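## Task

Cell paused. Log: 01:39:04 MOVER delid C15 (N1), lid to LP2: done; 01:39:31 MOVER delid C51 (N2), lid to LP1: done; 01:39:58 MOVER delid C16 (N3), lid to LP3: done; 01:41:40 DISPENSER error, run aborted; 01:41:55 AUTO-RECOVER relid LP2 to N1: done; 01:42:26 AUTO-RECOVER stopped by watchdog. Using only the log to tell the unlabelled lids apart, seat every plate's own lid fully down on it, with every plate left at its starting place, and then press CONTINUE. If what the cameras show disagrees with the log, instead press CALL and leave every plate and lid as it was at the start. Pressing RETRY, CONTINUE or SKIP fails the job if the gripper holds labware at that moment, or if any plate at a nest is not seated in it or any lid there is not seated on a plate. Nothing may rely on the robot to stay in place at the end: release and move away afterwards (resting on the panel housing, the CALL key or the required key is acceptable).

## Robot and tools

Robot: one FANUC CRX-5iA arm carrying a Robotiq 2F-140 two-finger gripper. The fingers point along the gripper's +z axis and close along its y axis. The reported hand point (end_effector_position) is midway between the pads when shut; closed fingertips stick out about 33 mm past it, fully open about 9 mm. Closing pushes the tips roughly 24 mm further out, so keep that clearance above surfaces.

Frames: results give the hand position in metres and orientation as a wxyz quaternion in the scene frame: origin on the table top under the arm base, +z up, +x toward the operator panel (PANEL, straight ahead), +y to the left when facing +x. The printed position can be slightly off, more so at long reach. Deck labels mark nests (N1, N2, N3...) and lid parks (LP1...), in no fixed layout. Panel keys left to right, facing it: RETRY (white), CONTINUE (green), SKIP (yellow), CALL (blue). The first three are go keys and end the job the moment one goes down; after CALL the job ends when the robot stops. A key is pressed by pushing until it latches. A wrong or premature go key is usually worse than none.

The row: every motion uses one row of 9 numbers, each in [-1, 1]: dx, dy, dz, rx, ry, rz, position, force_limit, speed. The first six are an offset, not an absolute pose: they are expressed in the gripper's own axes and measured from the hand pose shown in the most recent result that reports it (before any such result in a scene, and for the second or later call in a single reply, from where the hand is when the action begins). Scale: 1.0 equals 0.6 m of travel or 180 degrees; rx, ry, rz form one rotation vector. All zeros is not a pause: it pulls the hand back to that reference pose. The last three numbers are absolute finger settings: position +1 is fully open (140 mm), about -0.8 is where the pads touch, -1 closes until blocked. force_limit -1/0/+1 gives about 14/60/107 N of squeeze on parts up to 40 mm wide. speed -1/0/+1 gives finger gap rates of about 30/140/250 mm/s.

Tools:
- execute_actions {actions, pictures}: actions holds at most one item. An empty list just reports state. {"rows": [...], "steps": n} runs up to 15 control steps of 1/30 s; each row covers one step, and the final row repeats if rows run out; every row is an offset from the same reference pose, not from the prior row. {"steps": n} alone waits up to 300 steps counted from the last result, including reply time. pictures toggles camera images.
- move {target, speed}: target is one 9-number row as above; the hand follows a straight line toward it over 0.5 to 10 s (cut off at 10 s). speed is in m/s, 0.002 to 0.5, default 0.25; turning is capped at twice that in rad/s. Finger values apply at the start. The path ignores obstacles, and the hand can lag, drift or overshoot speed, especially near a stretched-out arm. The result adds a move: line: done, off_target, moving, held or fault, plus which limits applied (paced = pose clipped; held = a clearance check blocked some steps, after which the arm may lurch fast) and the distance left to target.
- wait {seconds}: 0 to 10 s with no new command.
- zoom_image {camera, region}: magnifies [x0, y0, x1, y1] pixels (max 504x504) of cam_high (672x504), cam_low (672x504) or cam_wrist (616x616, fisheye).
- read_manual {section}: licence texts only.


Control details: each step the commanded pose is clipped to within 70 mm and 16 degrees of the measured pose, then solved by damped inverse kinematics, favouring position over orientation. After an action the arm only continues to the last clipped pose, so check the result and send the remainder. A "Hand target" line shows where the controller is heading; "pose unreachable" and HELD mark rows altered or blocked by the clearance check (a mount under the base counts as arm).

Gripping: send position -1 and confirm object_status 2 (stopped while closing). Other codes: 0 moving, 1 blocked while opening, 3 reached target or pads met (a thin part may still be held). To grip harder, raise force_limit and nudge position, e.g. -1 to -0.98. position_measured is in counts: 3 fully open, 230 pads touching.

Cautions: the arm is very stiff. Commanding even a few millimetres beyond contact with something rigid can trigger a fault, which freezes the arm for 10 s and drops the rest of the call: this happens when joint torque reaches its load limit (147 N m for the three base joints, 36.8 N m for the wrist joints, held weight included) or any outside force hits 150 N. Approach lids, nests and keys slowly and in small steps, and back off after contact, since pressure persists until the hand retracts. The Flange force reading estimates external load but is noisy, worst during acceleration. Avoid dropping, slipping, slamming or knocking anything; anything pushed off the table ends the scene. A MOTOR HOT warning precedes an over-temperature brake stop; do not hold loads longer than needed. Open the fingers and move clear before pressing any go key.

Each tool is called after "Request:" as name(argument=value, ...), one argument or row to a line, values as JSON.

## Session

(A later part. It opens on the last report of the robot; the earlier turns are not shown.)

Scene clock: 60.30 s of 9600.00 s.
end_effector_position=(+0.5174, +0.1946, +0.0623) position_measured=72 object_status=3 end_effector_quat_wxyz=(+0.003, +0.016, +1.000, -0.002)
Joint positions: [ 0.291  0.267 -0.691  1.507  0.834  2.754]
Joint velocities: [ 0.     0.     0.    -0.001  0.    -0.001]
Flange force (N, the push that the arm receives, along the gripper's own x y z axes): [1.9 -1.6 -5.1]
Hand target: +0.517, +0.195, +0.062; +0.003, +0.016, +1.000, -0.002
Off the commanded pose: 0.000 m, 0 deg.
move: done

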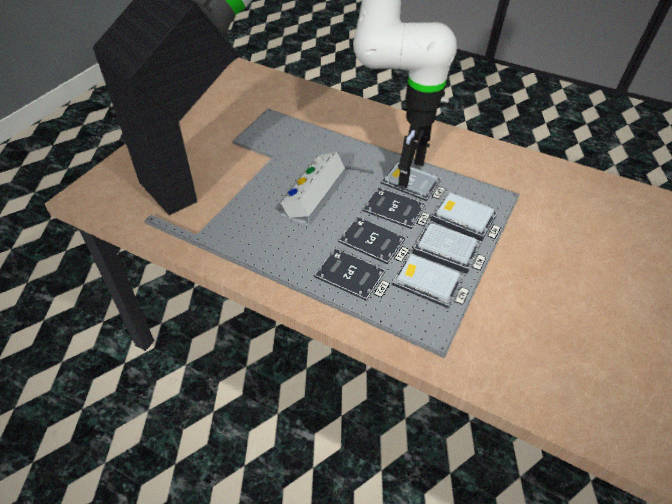

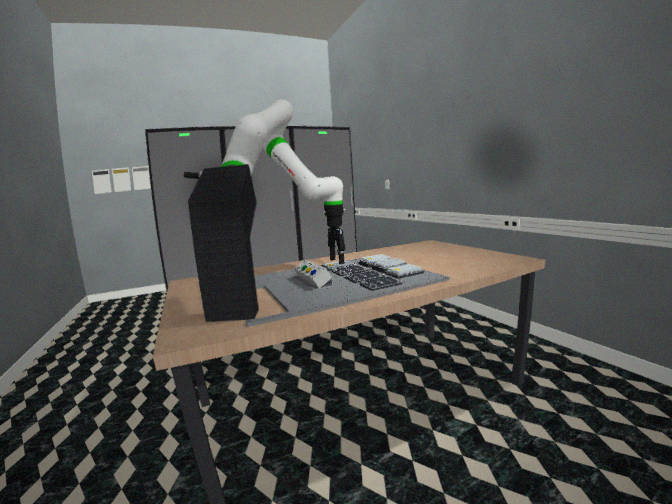

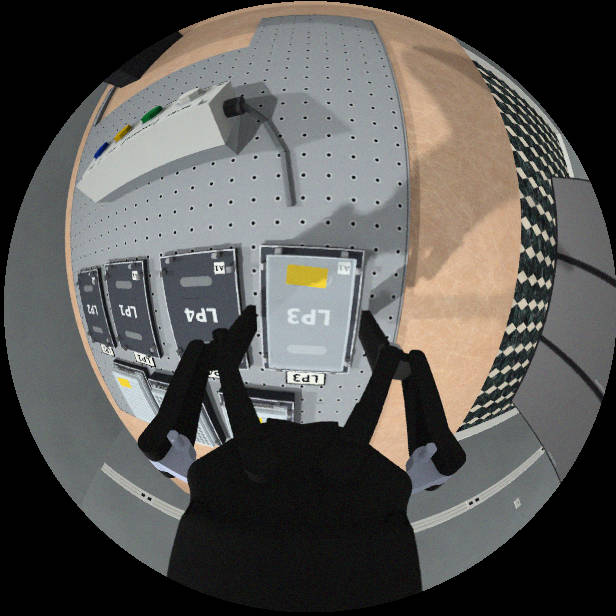

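Same scale as LP1, well centred.

Request:
move(
  target=[0,0,0.016,0,0,0,0.45,-0.6,-0.5],
  speed=0.015,
)

Request:
move(
  target=[0,0,0,0,0,0,-1,-0.6,-1],
)

Request:
move(
  target=[0,0,-0.09,0,0,0,-1,-0.6,-1],
  speed=0.04,
)

Scene clock: 63.53 s of 9600.00 s.
end_effector_position=(+0.5175, +0.1946, +0.0527) position_measured=72 object_status=3 end_effector_quat_wxyz=(+0.003, +0.016, +1.000, -0.002)
Joint positions: [ 0.314  0.284 -0.683  1.48   0.821  2.767]
Joint velocities: [ 0.001  0.001  0.     0.    -0.001 -0.   ]
Flange force (N, the push that the arm receives, along the gripper's own x y z axes): [0.4 -2.5 -3.9]
Hand target: +0.517, +0.195, +0.053; +0.003, +0.016, +1.000, -0.002
Off the commanded pose: 0.000 m, 0 deg.
move: done

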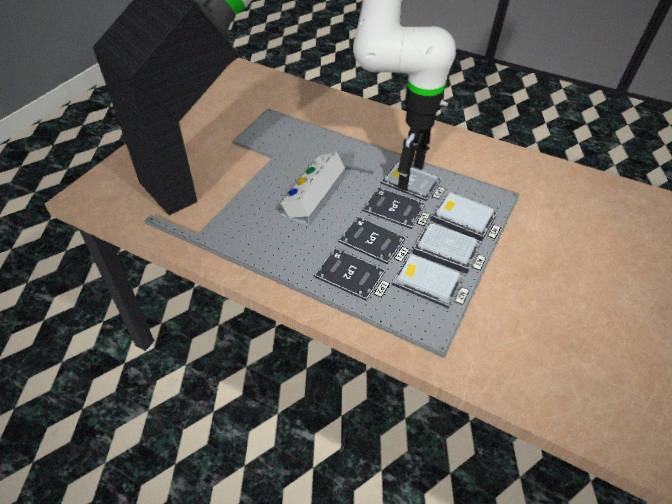

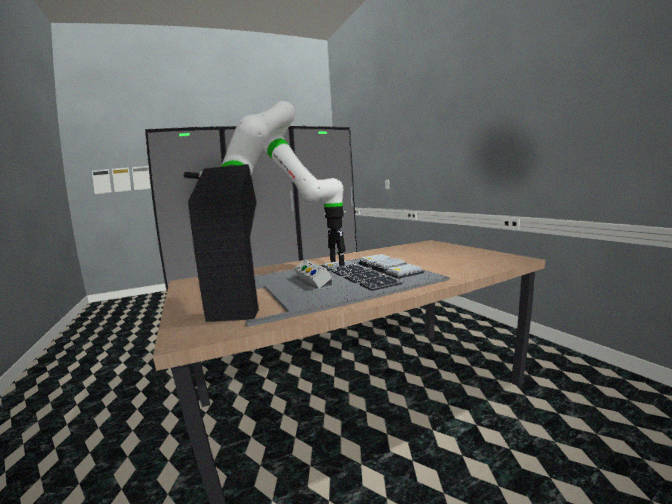

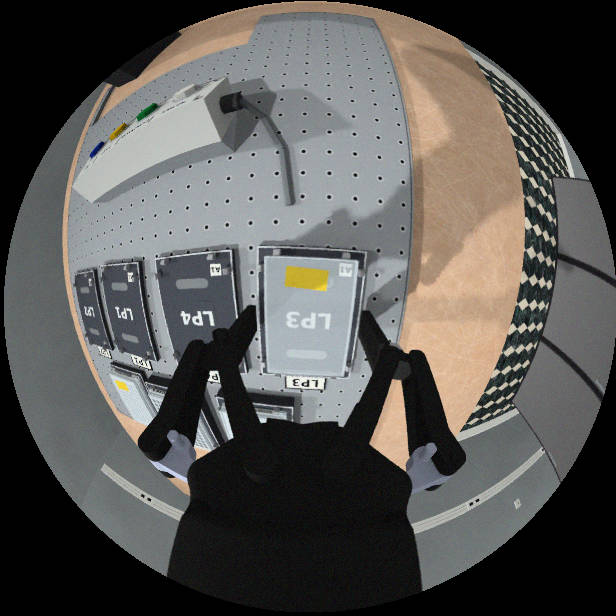

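Scene clock: 64.37 s of 9600.00 s.
end_effector_position=(+0.5175, +0.1946, +0.0527) position_measured=102 object_status=0 end_effector_quat_wxyz=(+0.003, +0.016, +1.000, -0.002)
Joint positions: [ 0.314  0.284 -0.683  1.48   0.821  2.767]
Joint velocities: [-0.    -0.    -0.     0.     0.001  0.001]
Flange force (N, the push that the arm receives, along the gripper's own x y z axes): [7.3 -2.4 -28.7]
Hand target: +0.517, +0.195, +0.053; +0.003, +0.016, +1.000, -0.002
Off the commanded pose: 0.000 m, 0 deg.
move: done

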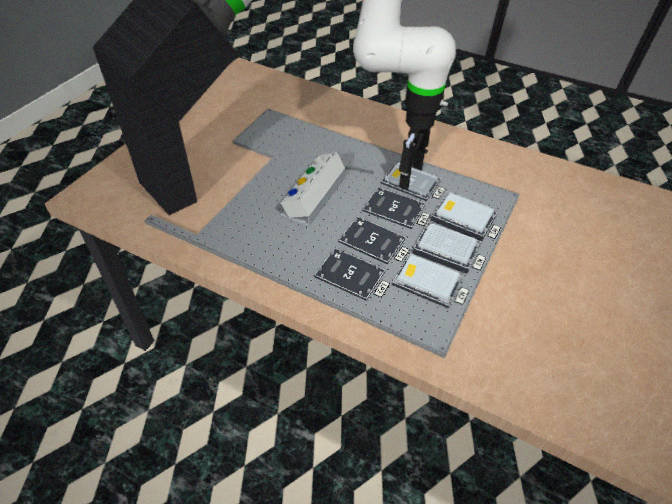

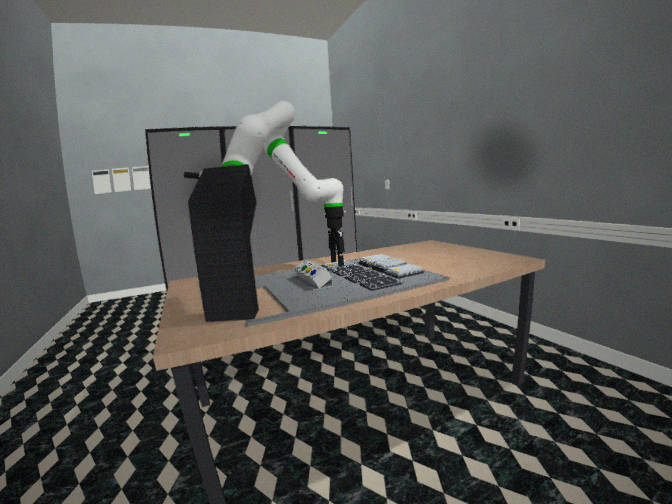

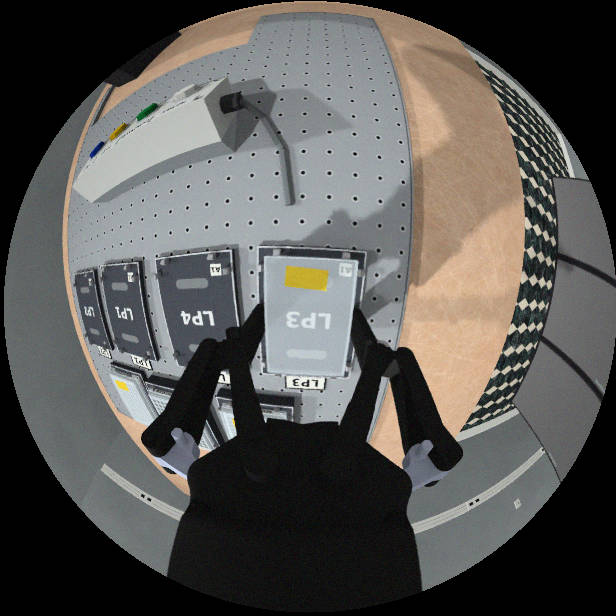

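Scene clock: 65.97 s of 9600.00 s.
end_effector_position=(+0.5173, +0.1947, +0.1067) position_measured=102 object_status=2 end_effector_quat_wxyz=(+0.003, +0.016, +1.000, -0.002)
Joint positions: [ 0.179  0.194 -0.719  1.635  0.9    2.695]
Joint velocities: [-0.001  0.    -0.     0.001 -0.001 -0.001]
Flange force (N, the push that the arm receives, along the gripper's own x y z axes): [0.8 -3.8 -3.9]
Hand target: +0.517, +0.195, +0.107; +0.003, +0.016, +1.000, -0.002
Off the commanded pose: 0.000 m, 0 deg.
move: done

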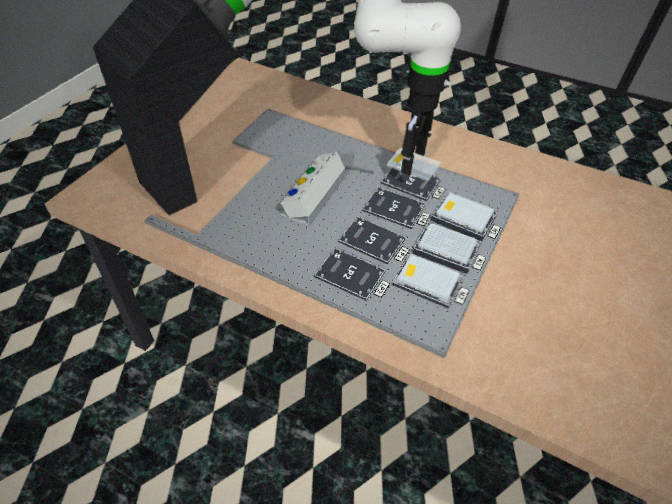

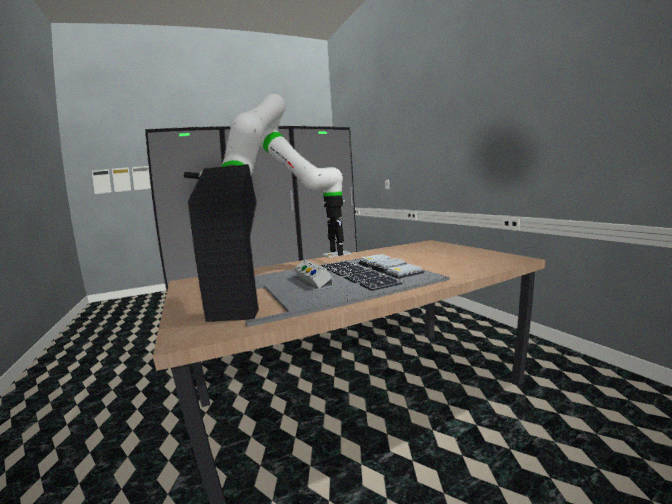

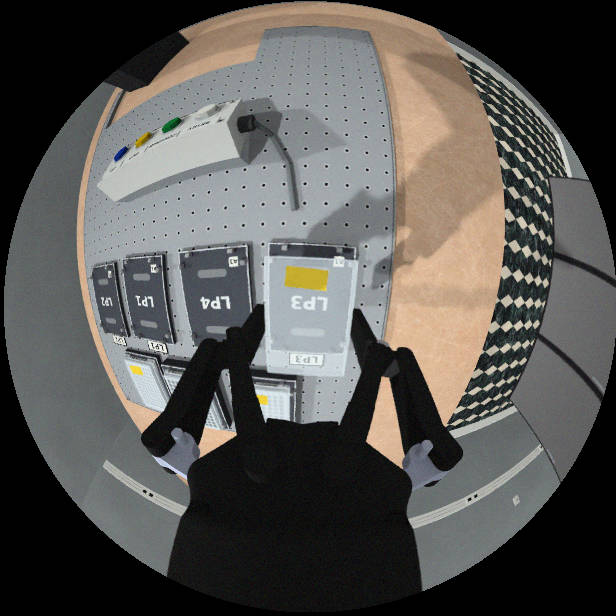

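Request:
move(
  target=[-0.313,-0.335,0.02,0,0,-0.01,-1,-0.6,-1],
  speed=0.15,
)

Request:
zoom_image(
  camera="cam_wrist",
  region=[230, 230, 390, 390],
)

Scene clock: 70.27 s of 9600.00 s.
end_effector_position=(+0.6991, -0.0118, +0.0961) position_measured=102 object_status=2 end_effector_quat_wxyz=(+0.003, +0.000, +1.000, -0.003)
Joint positions: [-0.084  0.802 -0.09   1.839  1.063  2.733]
Joint velocities: [-0.    -0.001  0.001  0.001  0.    -0.002]
Flange force (N, the push that the arm receives, along the gripper's own x y z axes): [4.2 -0.9 -2.9]
Hand target: +0.699, -0.012, +0.096; +0.003, +0.000, +1.000, -0.003
Off the commanded pose: 0.001 m, 0 deg.
move: done

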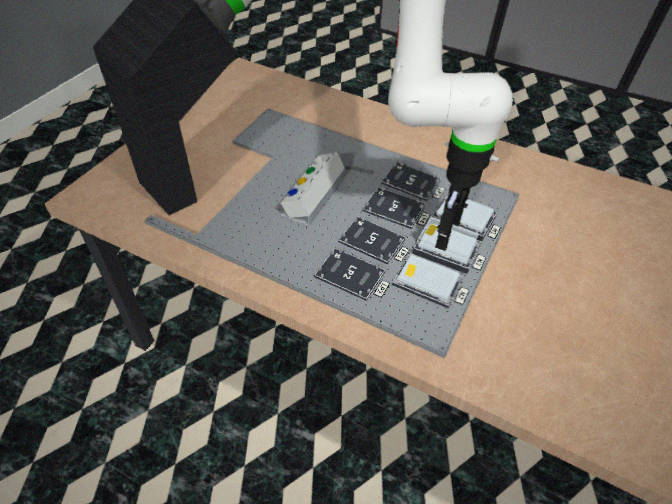

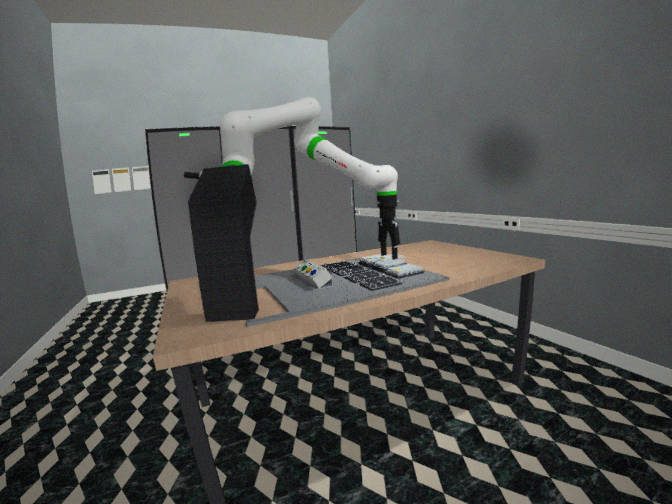

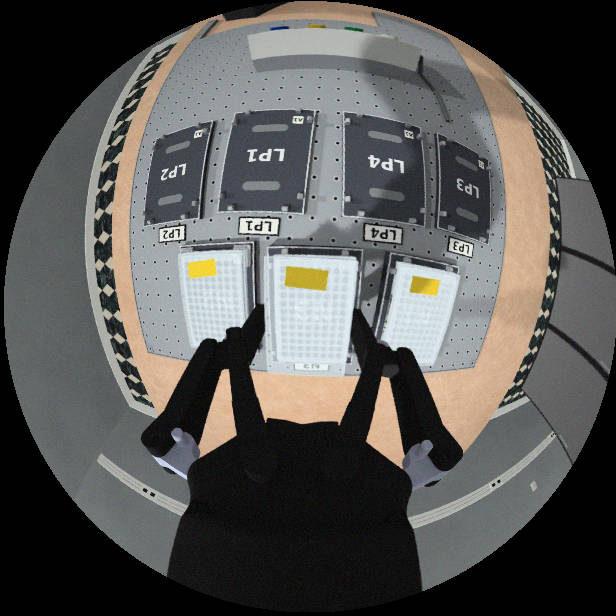

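Region (230, 230, 390, 390) of cam_wrist's 616x616 image, scaled by 3.150, with more detail than that image has.

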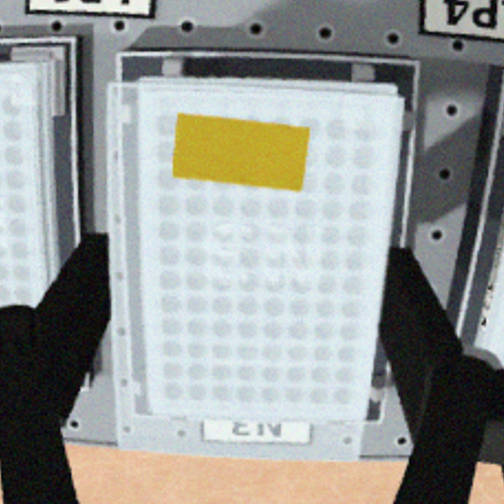

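Request:
move(
  target=[-0.001,0.0065,0.017,0,0,-0.009,-1,-0.6,-1],
  speed=0.02,
)

Request:
zoom_image(
  camera="cam_wrist",
  region=[230, 230, 390, 390],
)

Scene clock: 72.90 s of 9600.00 s.
end_effector_position=(+0.6998, -0.0079, +0.0859) position_measured=102 object_status=2 end_effector_quat_wxyz=(+0.003, -0.014, +1.000, -0.003)
Joint positions: [-0.065  0.807 -0.086  1.825  1.051  2.76 ]
Joint velocities: [ 0.     0.001 -0.    -0.     0.001  0.   ]
Flange force (N, the push that the arm receives, along the gripper's own x y z axes): [1.9 -2.0 -4.2]
Hand target: +0.700, -0.008, +0.086; +0.003, -0.014, +1.000, -0.003
Off the commanded pose: 0.000 m, 0 deg.
move: done

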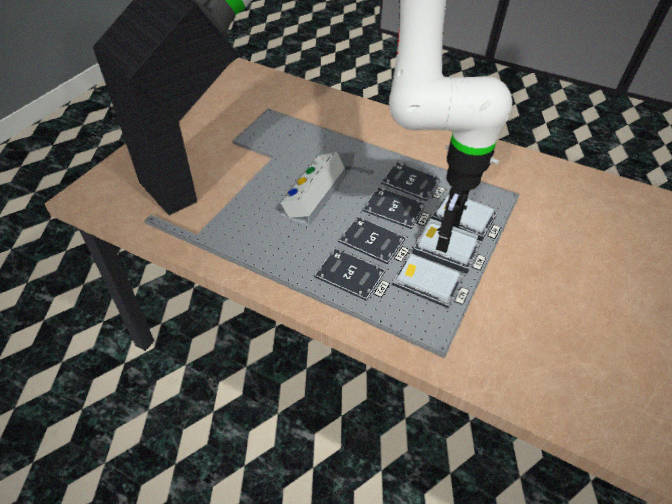

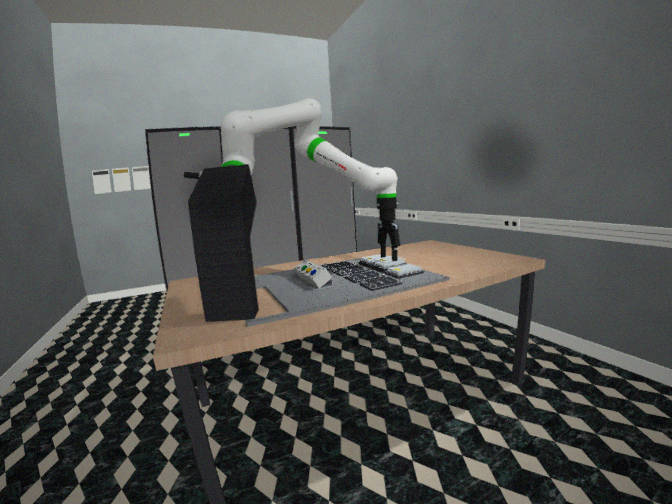

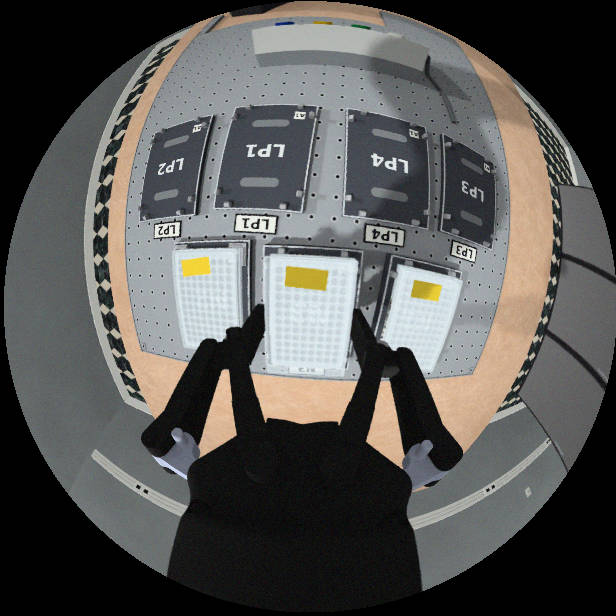

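Region (230, 230, 390, 390) of cam_wrist's 616x616 image, scaled by 3.150, with more detail than that image has.

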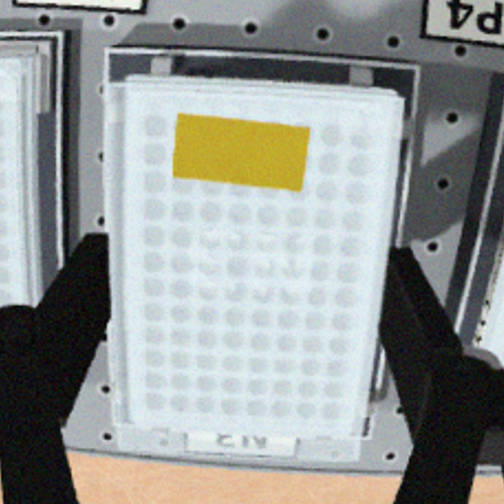

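Request:
move(
  target=[0.0005,0.0005,0.013,0,0,0,-1,-0.6,-1],
  speed=0.006,
)

Request:
zoom_image(
  camera="cam_wrist",
  region=[230, 230, 390, 390],
)

Scene clock: 75.50 s of 9600.00 s.
end_effector_position=(+0.6995, -0.0076, +0.0781) position_measured=102 object_status=2 end_effector_quat_wxyz=(+0.003, -0.014, +1.000, -0.003)
Joint positions: [-0.053  0.815 -0.084  1.813  1.043  2.764]
Joint velocities: [ 0.     0.    -0.    -0.001 -0.     0.   ]
Flange force (N, the push that the arm receives, along the gripper's own x y z axes): [-2.5 -3.1 -5.6]
Hand target: +0.699, -0.008, +0.078; +0.003, -0.014, +1.000, -0.003
Off the commanded pose: 0.000 m, 0 deg.
move: done

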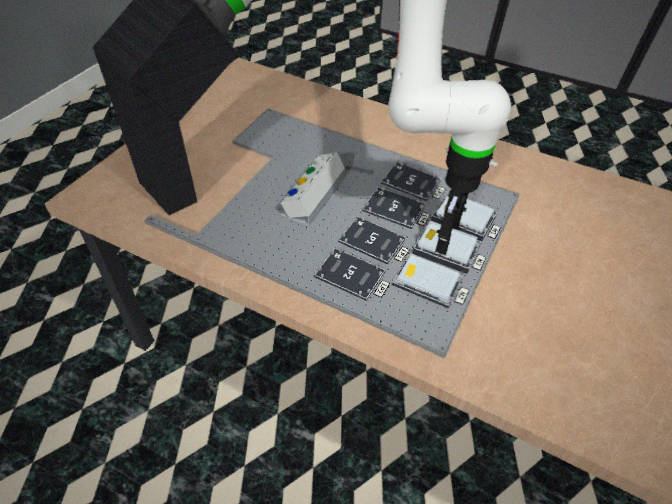

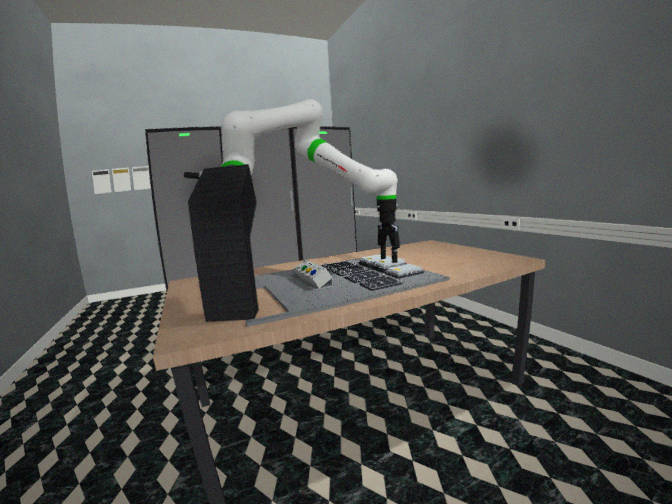

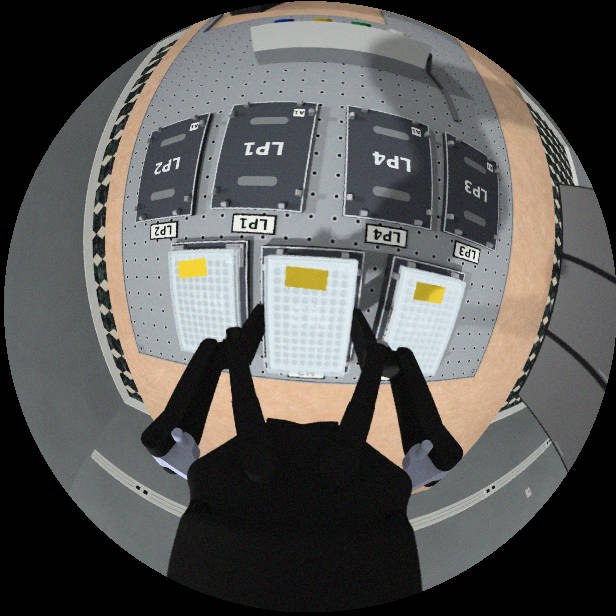

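Region (230, 230, 390, 390) of cam_wrist's 616x616 image, scaled by 3.150, with more detail than that image has.

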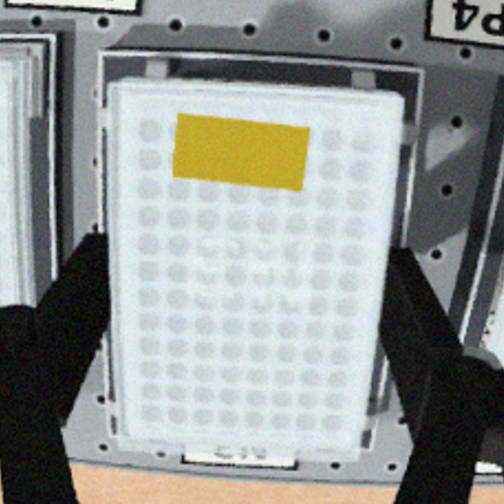

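Request:
move(
  target=[-0.001,0,0.004,0,0,0,-1,-0.6,-1],
  speed=0.004,
)

Request:
zoom_image(
  camera="cam_wrist",
  region=[230, 230, 390, 390],
)

Scene clock: 78.07 s of 9600.00 s.
end_effector_position=(+0.7001, -0.0076, +0.0757) position_measured=102 object_status=2 end_effector_quat_wxyz=(+0.003, -0.014, +1.000, -0.003)
Joint positions: [-0.049  0.819 -0.08   1.811  1.041  2.763]
Joint velocities: [-0.    -0.001  0.     0.001 -0.001 -0.   ]
Flange force (N, the push that the arm receives, along the gripper's own x y z axes): [3.1 2.2 -5.2]
Hand target: +0.700, -0.008, +0.076; +0.003, -0.014, +1.000, -0.003
Off the commanded pose: 0.000 m, 0 deg.
move: done

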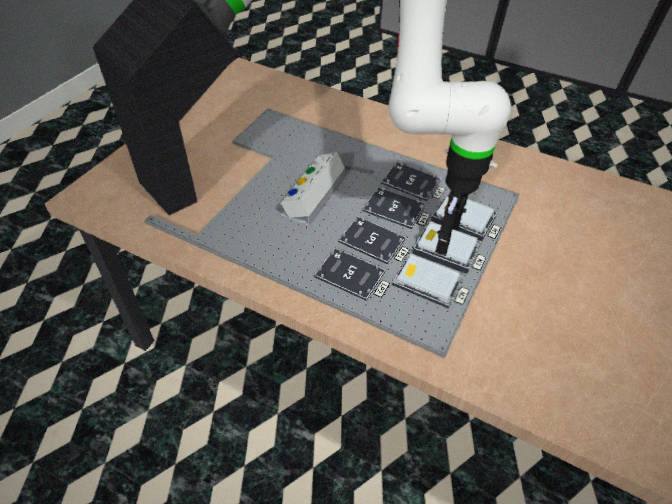

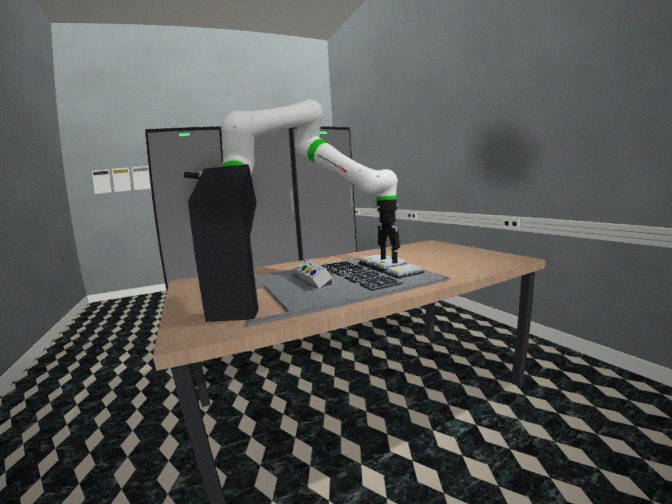

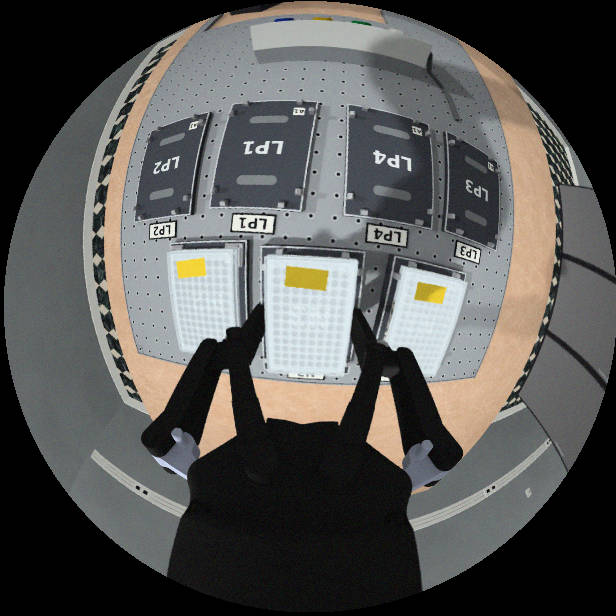

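Region (230, 230, 390, 390) of cam_wrist's 616x616 image, scaled by 3.150, with more detail than that image has.

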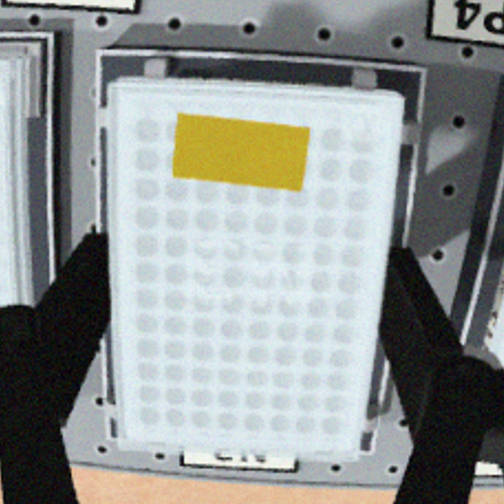

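Request:
move(
  target=[0,0.001,0.0035,0,0,0,-1,-0.6,-1],
  speed=0.004,
)

Scene clock: 79.40 s of 9600.00 s.
end_effector_position=(+0.7002, -0.0071, +0.0738) position_measured=102 object_status=2 end_effector_quat_wxyz=(+0.003, -0.014, +1.000, -0.003)
Joint positions: [-0.046  0.82  -0.08   1.808  1.038  2.763]
Joint velocities: [ 0.001  0.002  0.    -0.001 -0.001  0.001]
Flange force (N, the push that the arm receives, along the gripper's own x y z axes): [16.1 -1.1 -52.7]
Hand target: +0.700, -0.007, +0.074; +0.003, -0.014, +1.000, -0.003
Off the commanded pose: 0.000 m, 0 deg.
move: done

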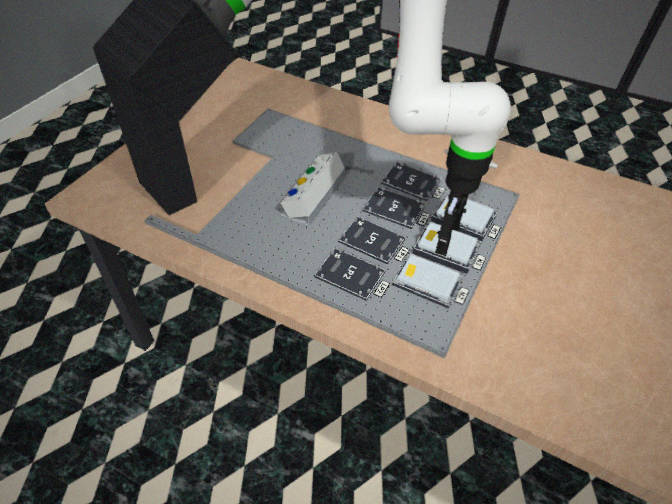

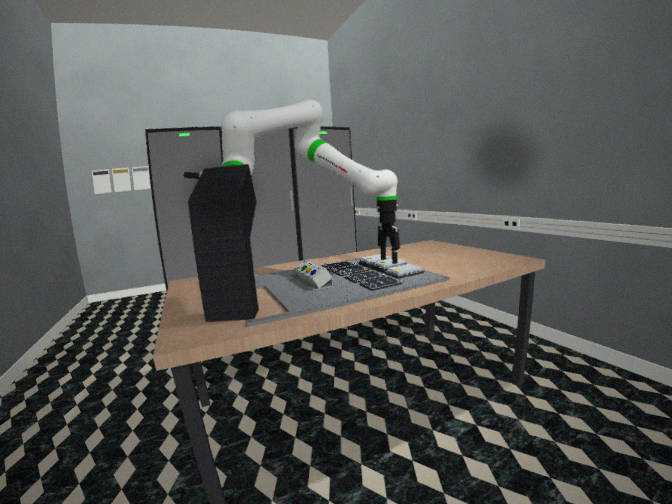

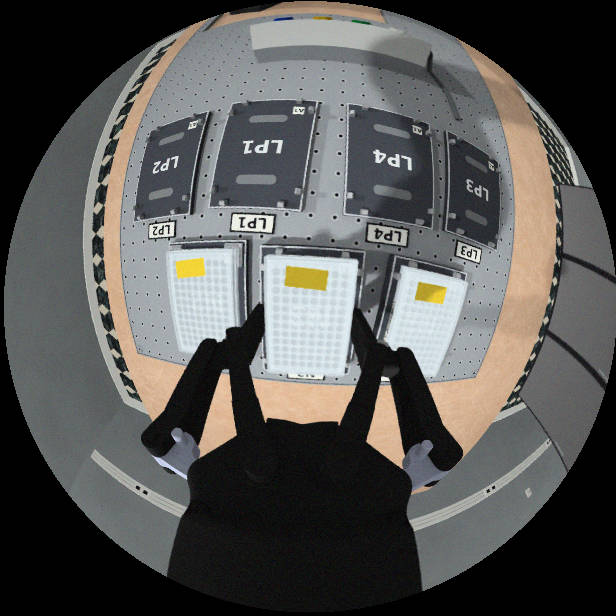

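Request:
move(
  target=[0,0,0,0,0,0,0.45,-0.6,-0.5],
)

Request:
move(
  target=[0,0,-0.1,0,0,0,0.45,-0.6,-0.5],
  speed=0.08,
)

Request:
move(
  target=[0.55,0.07,-0.05,0,0,0.509,-1,0,0],
)

Request:
zoom_image(
  camera="cam_high",
  region=[385, 185, 515, 315],
)

Request:
zoom_image(
  camera="cam_low",
  region=[350, 240, 440, 290],
)

Scene clock: 83.33 s of 9600.00 s.
end_effector_position=(+0.7002, -0.0071, +0.0737) position_measured=72 object_status=3 end_effector_quat_wxyz=(+0.003, -0.014, +1.000, -0.003)
Joint positions: [-0.046  0.82  -0.08   1.808  1.038  2.763]
Joint velocities: [-0.001 -0.002 -0.     0.    -0.    -0.001]
Flange force (N, the push that the arm receives, along the gripper's own x y z axes): [1.5 -0.5 -3.3]
Hand target: +0.700, -0.007, +0.074; +0.003, -0.014, +1.000, -0.003
Off the commanded pose: 0.000 m, 0 deg.
After step 90, 0.23 s passed at rest.
move: done

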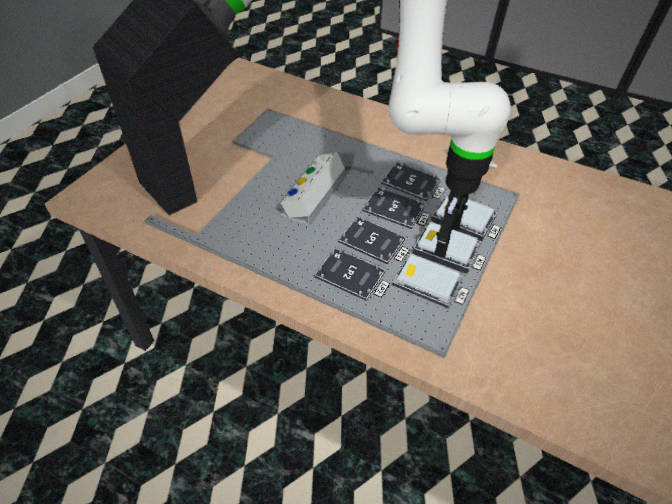

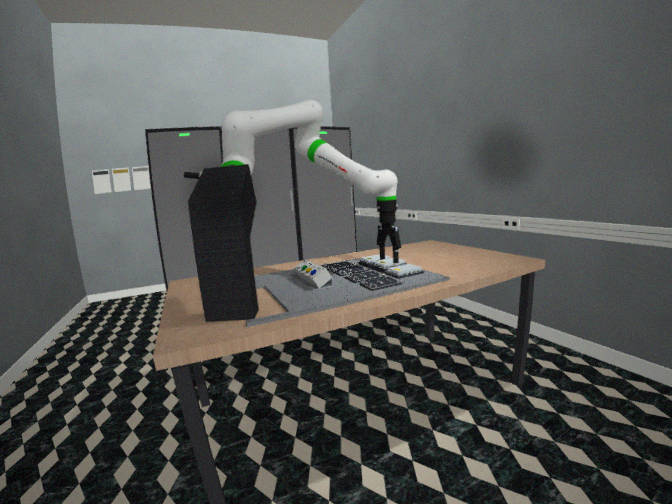

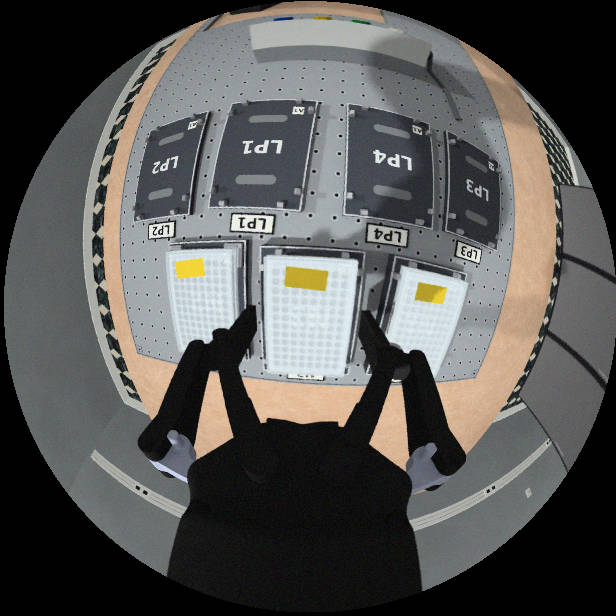

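Scene clock: 84.40 s of 9600.00 s.
end_effector_position=(+0.6999, -0.0070, +0.1337) position_measured=72 object_status=3 end_effector_quat_wxyz=(+0.003, -0.014, +1.000, -0.003)
Joint positions: [-0.138  0.757 -0.102  1.891  1.106  2.738]
Joint velocities: [-0.001 -0.001 -0.     0.     0.    -0.002]
Flange force (N, the push that the arm receives, along the gripper's own x y z axes): [2.0 -1.3 -2.5]
Hand target: +0.700, -0.007, +0.134; +0.003, -0.014, +1.000, -0.003
Off the commanded pose: 0.000 m, 0 deg.
move: done

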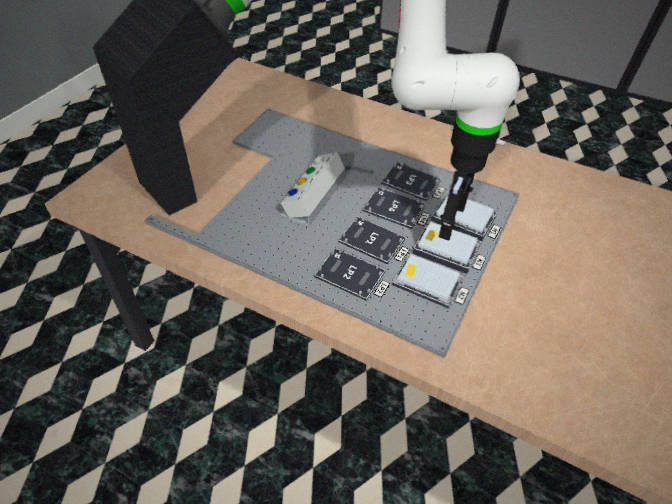

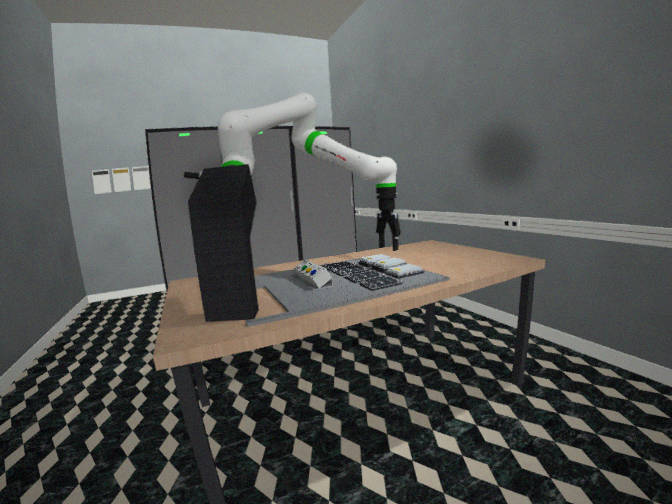

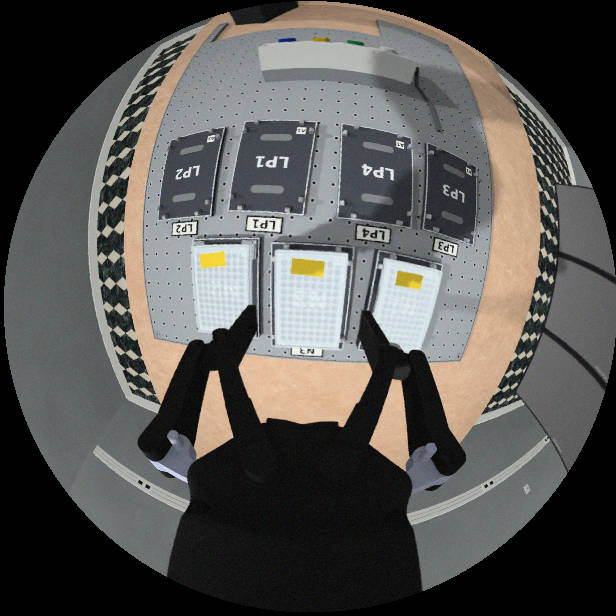

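Scene clock: 87.97 s of 9600.00 s.
end_effector_position=(+0.3681, +0.0248, +0.1621) position_measured=233 object_status=3 end_effector_quat_wxyz=(+0.004, +0.707, +0.707, -0.000)
Joint positions: [-0.171  0.319 -1.077  1.62   1.018  1.746]
Joint velocities: [-0.    -0.001 -0.001 -0.    -0.001  0.   ]
Flange force (N, the push that the arm receives, along the gripper's own x y z axes): [-2.2 -1.1 -3.4]
Hand target: +0.368, +0.025, +0.162; +0.004, +0.707, +0.707, -0.000
Off the commanded pose: 0.002 m, 0 deg.
move: done

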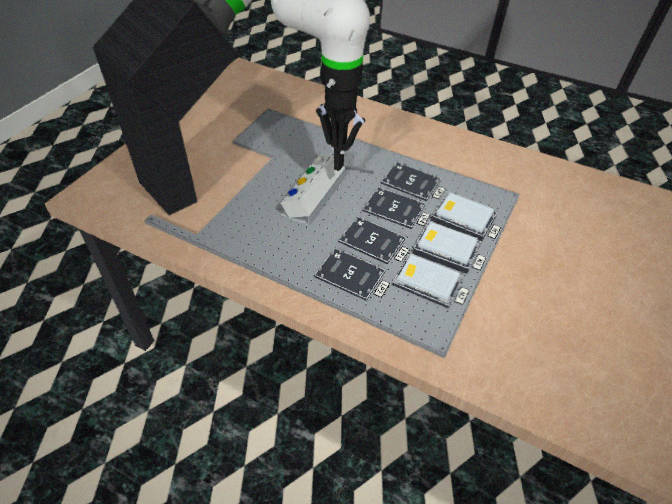

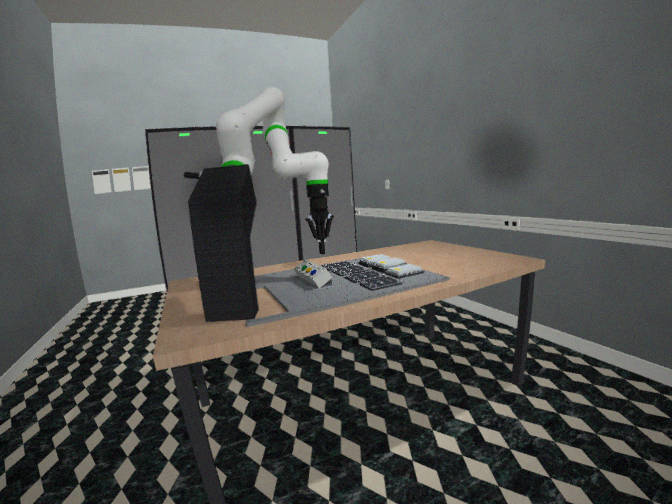

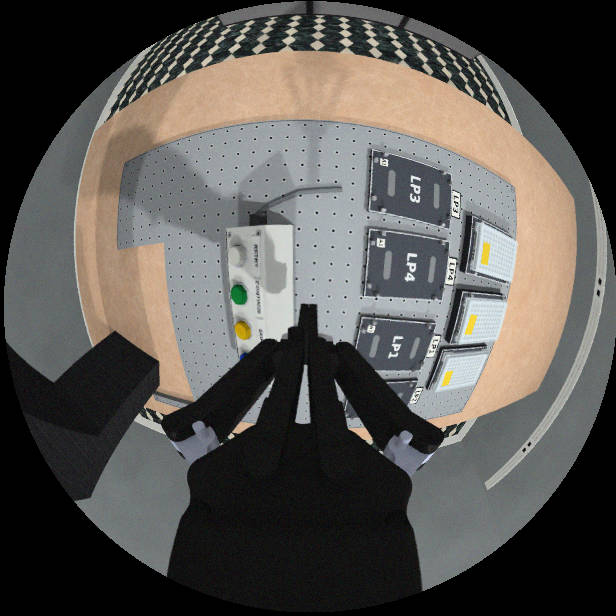

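Region (385, 185, 515, 315) of cam_high's 672x504 image, scaled by 3.877, with more detail than that image has.

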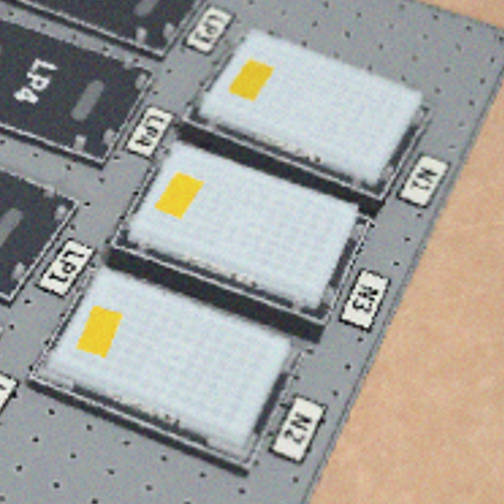

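Region (350, 240, 440, 290) of cam_low's 672x504 image, scaled by 5.600, with more detail than that image has.

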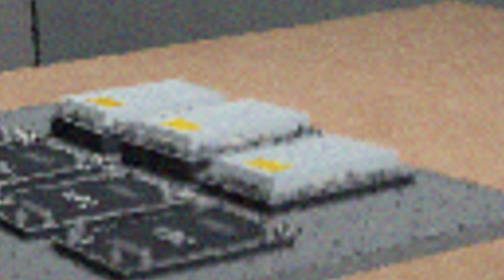

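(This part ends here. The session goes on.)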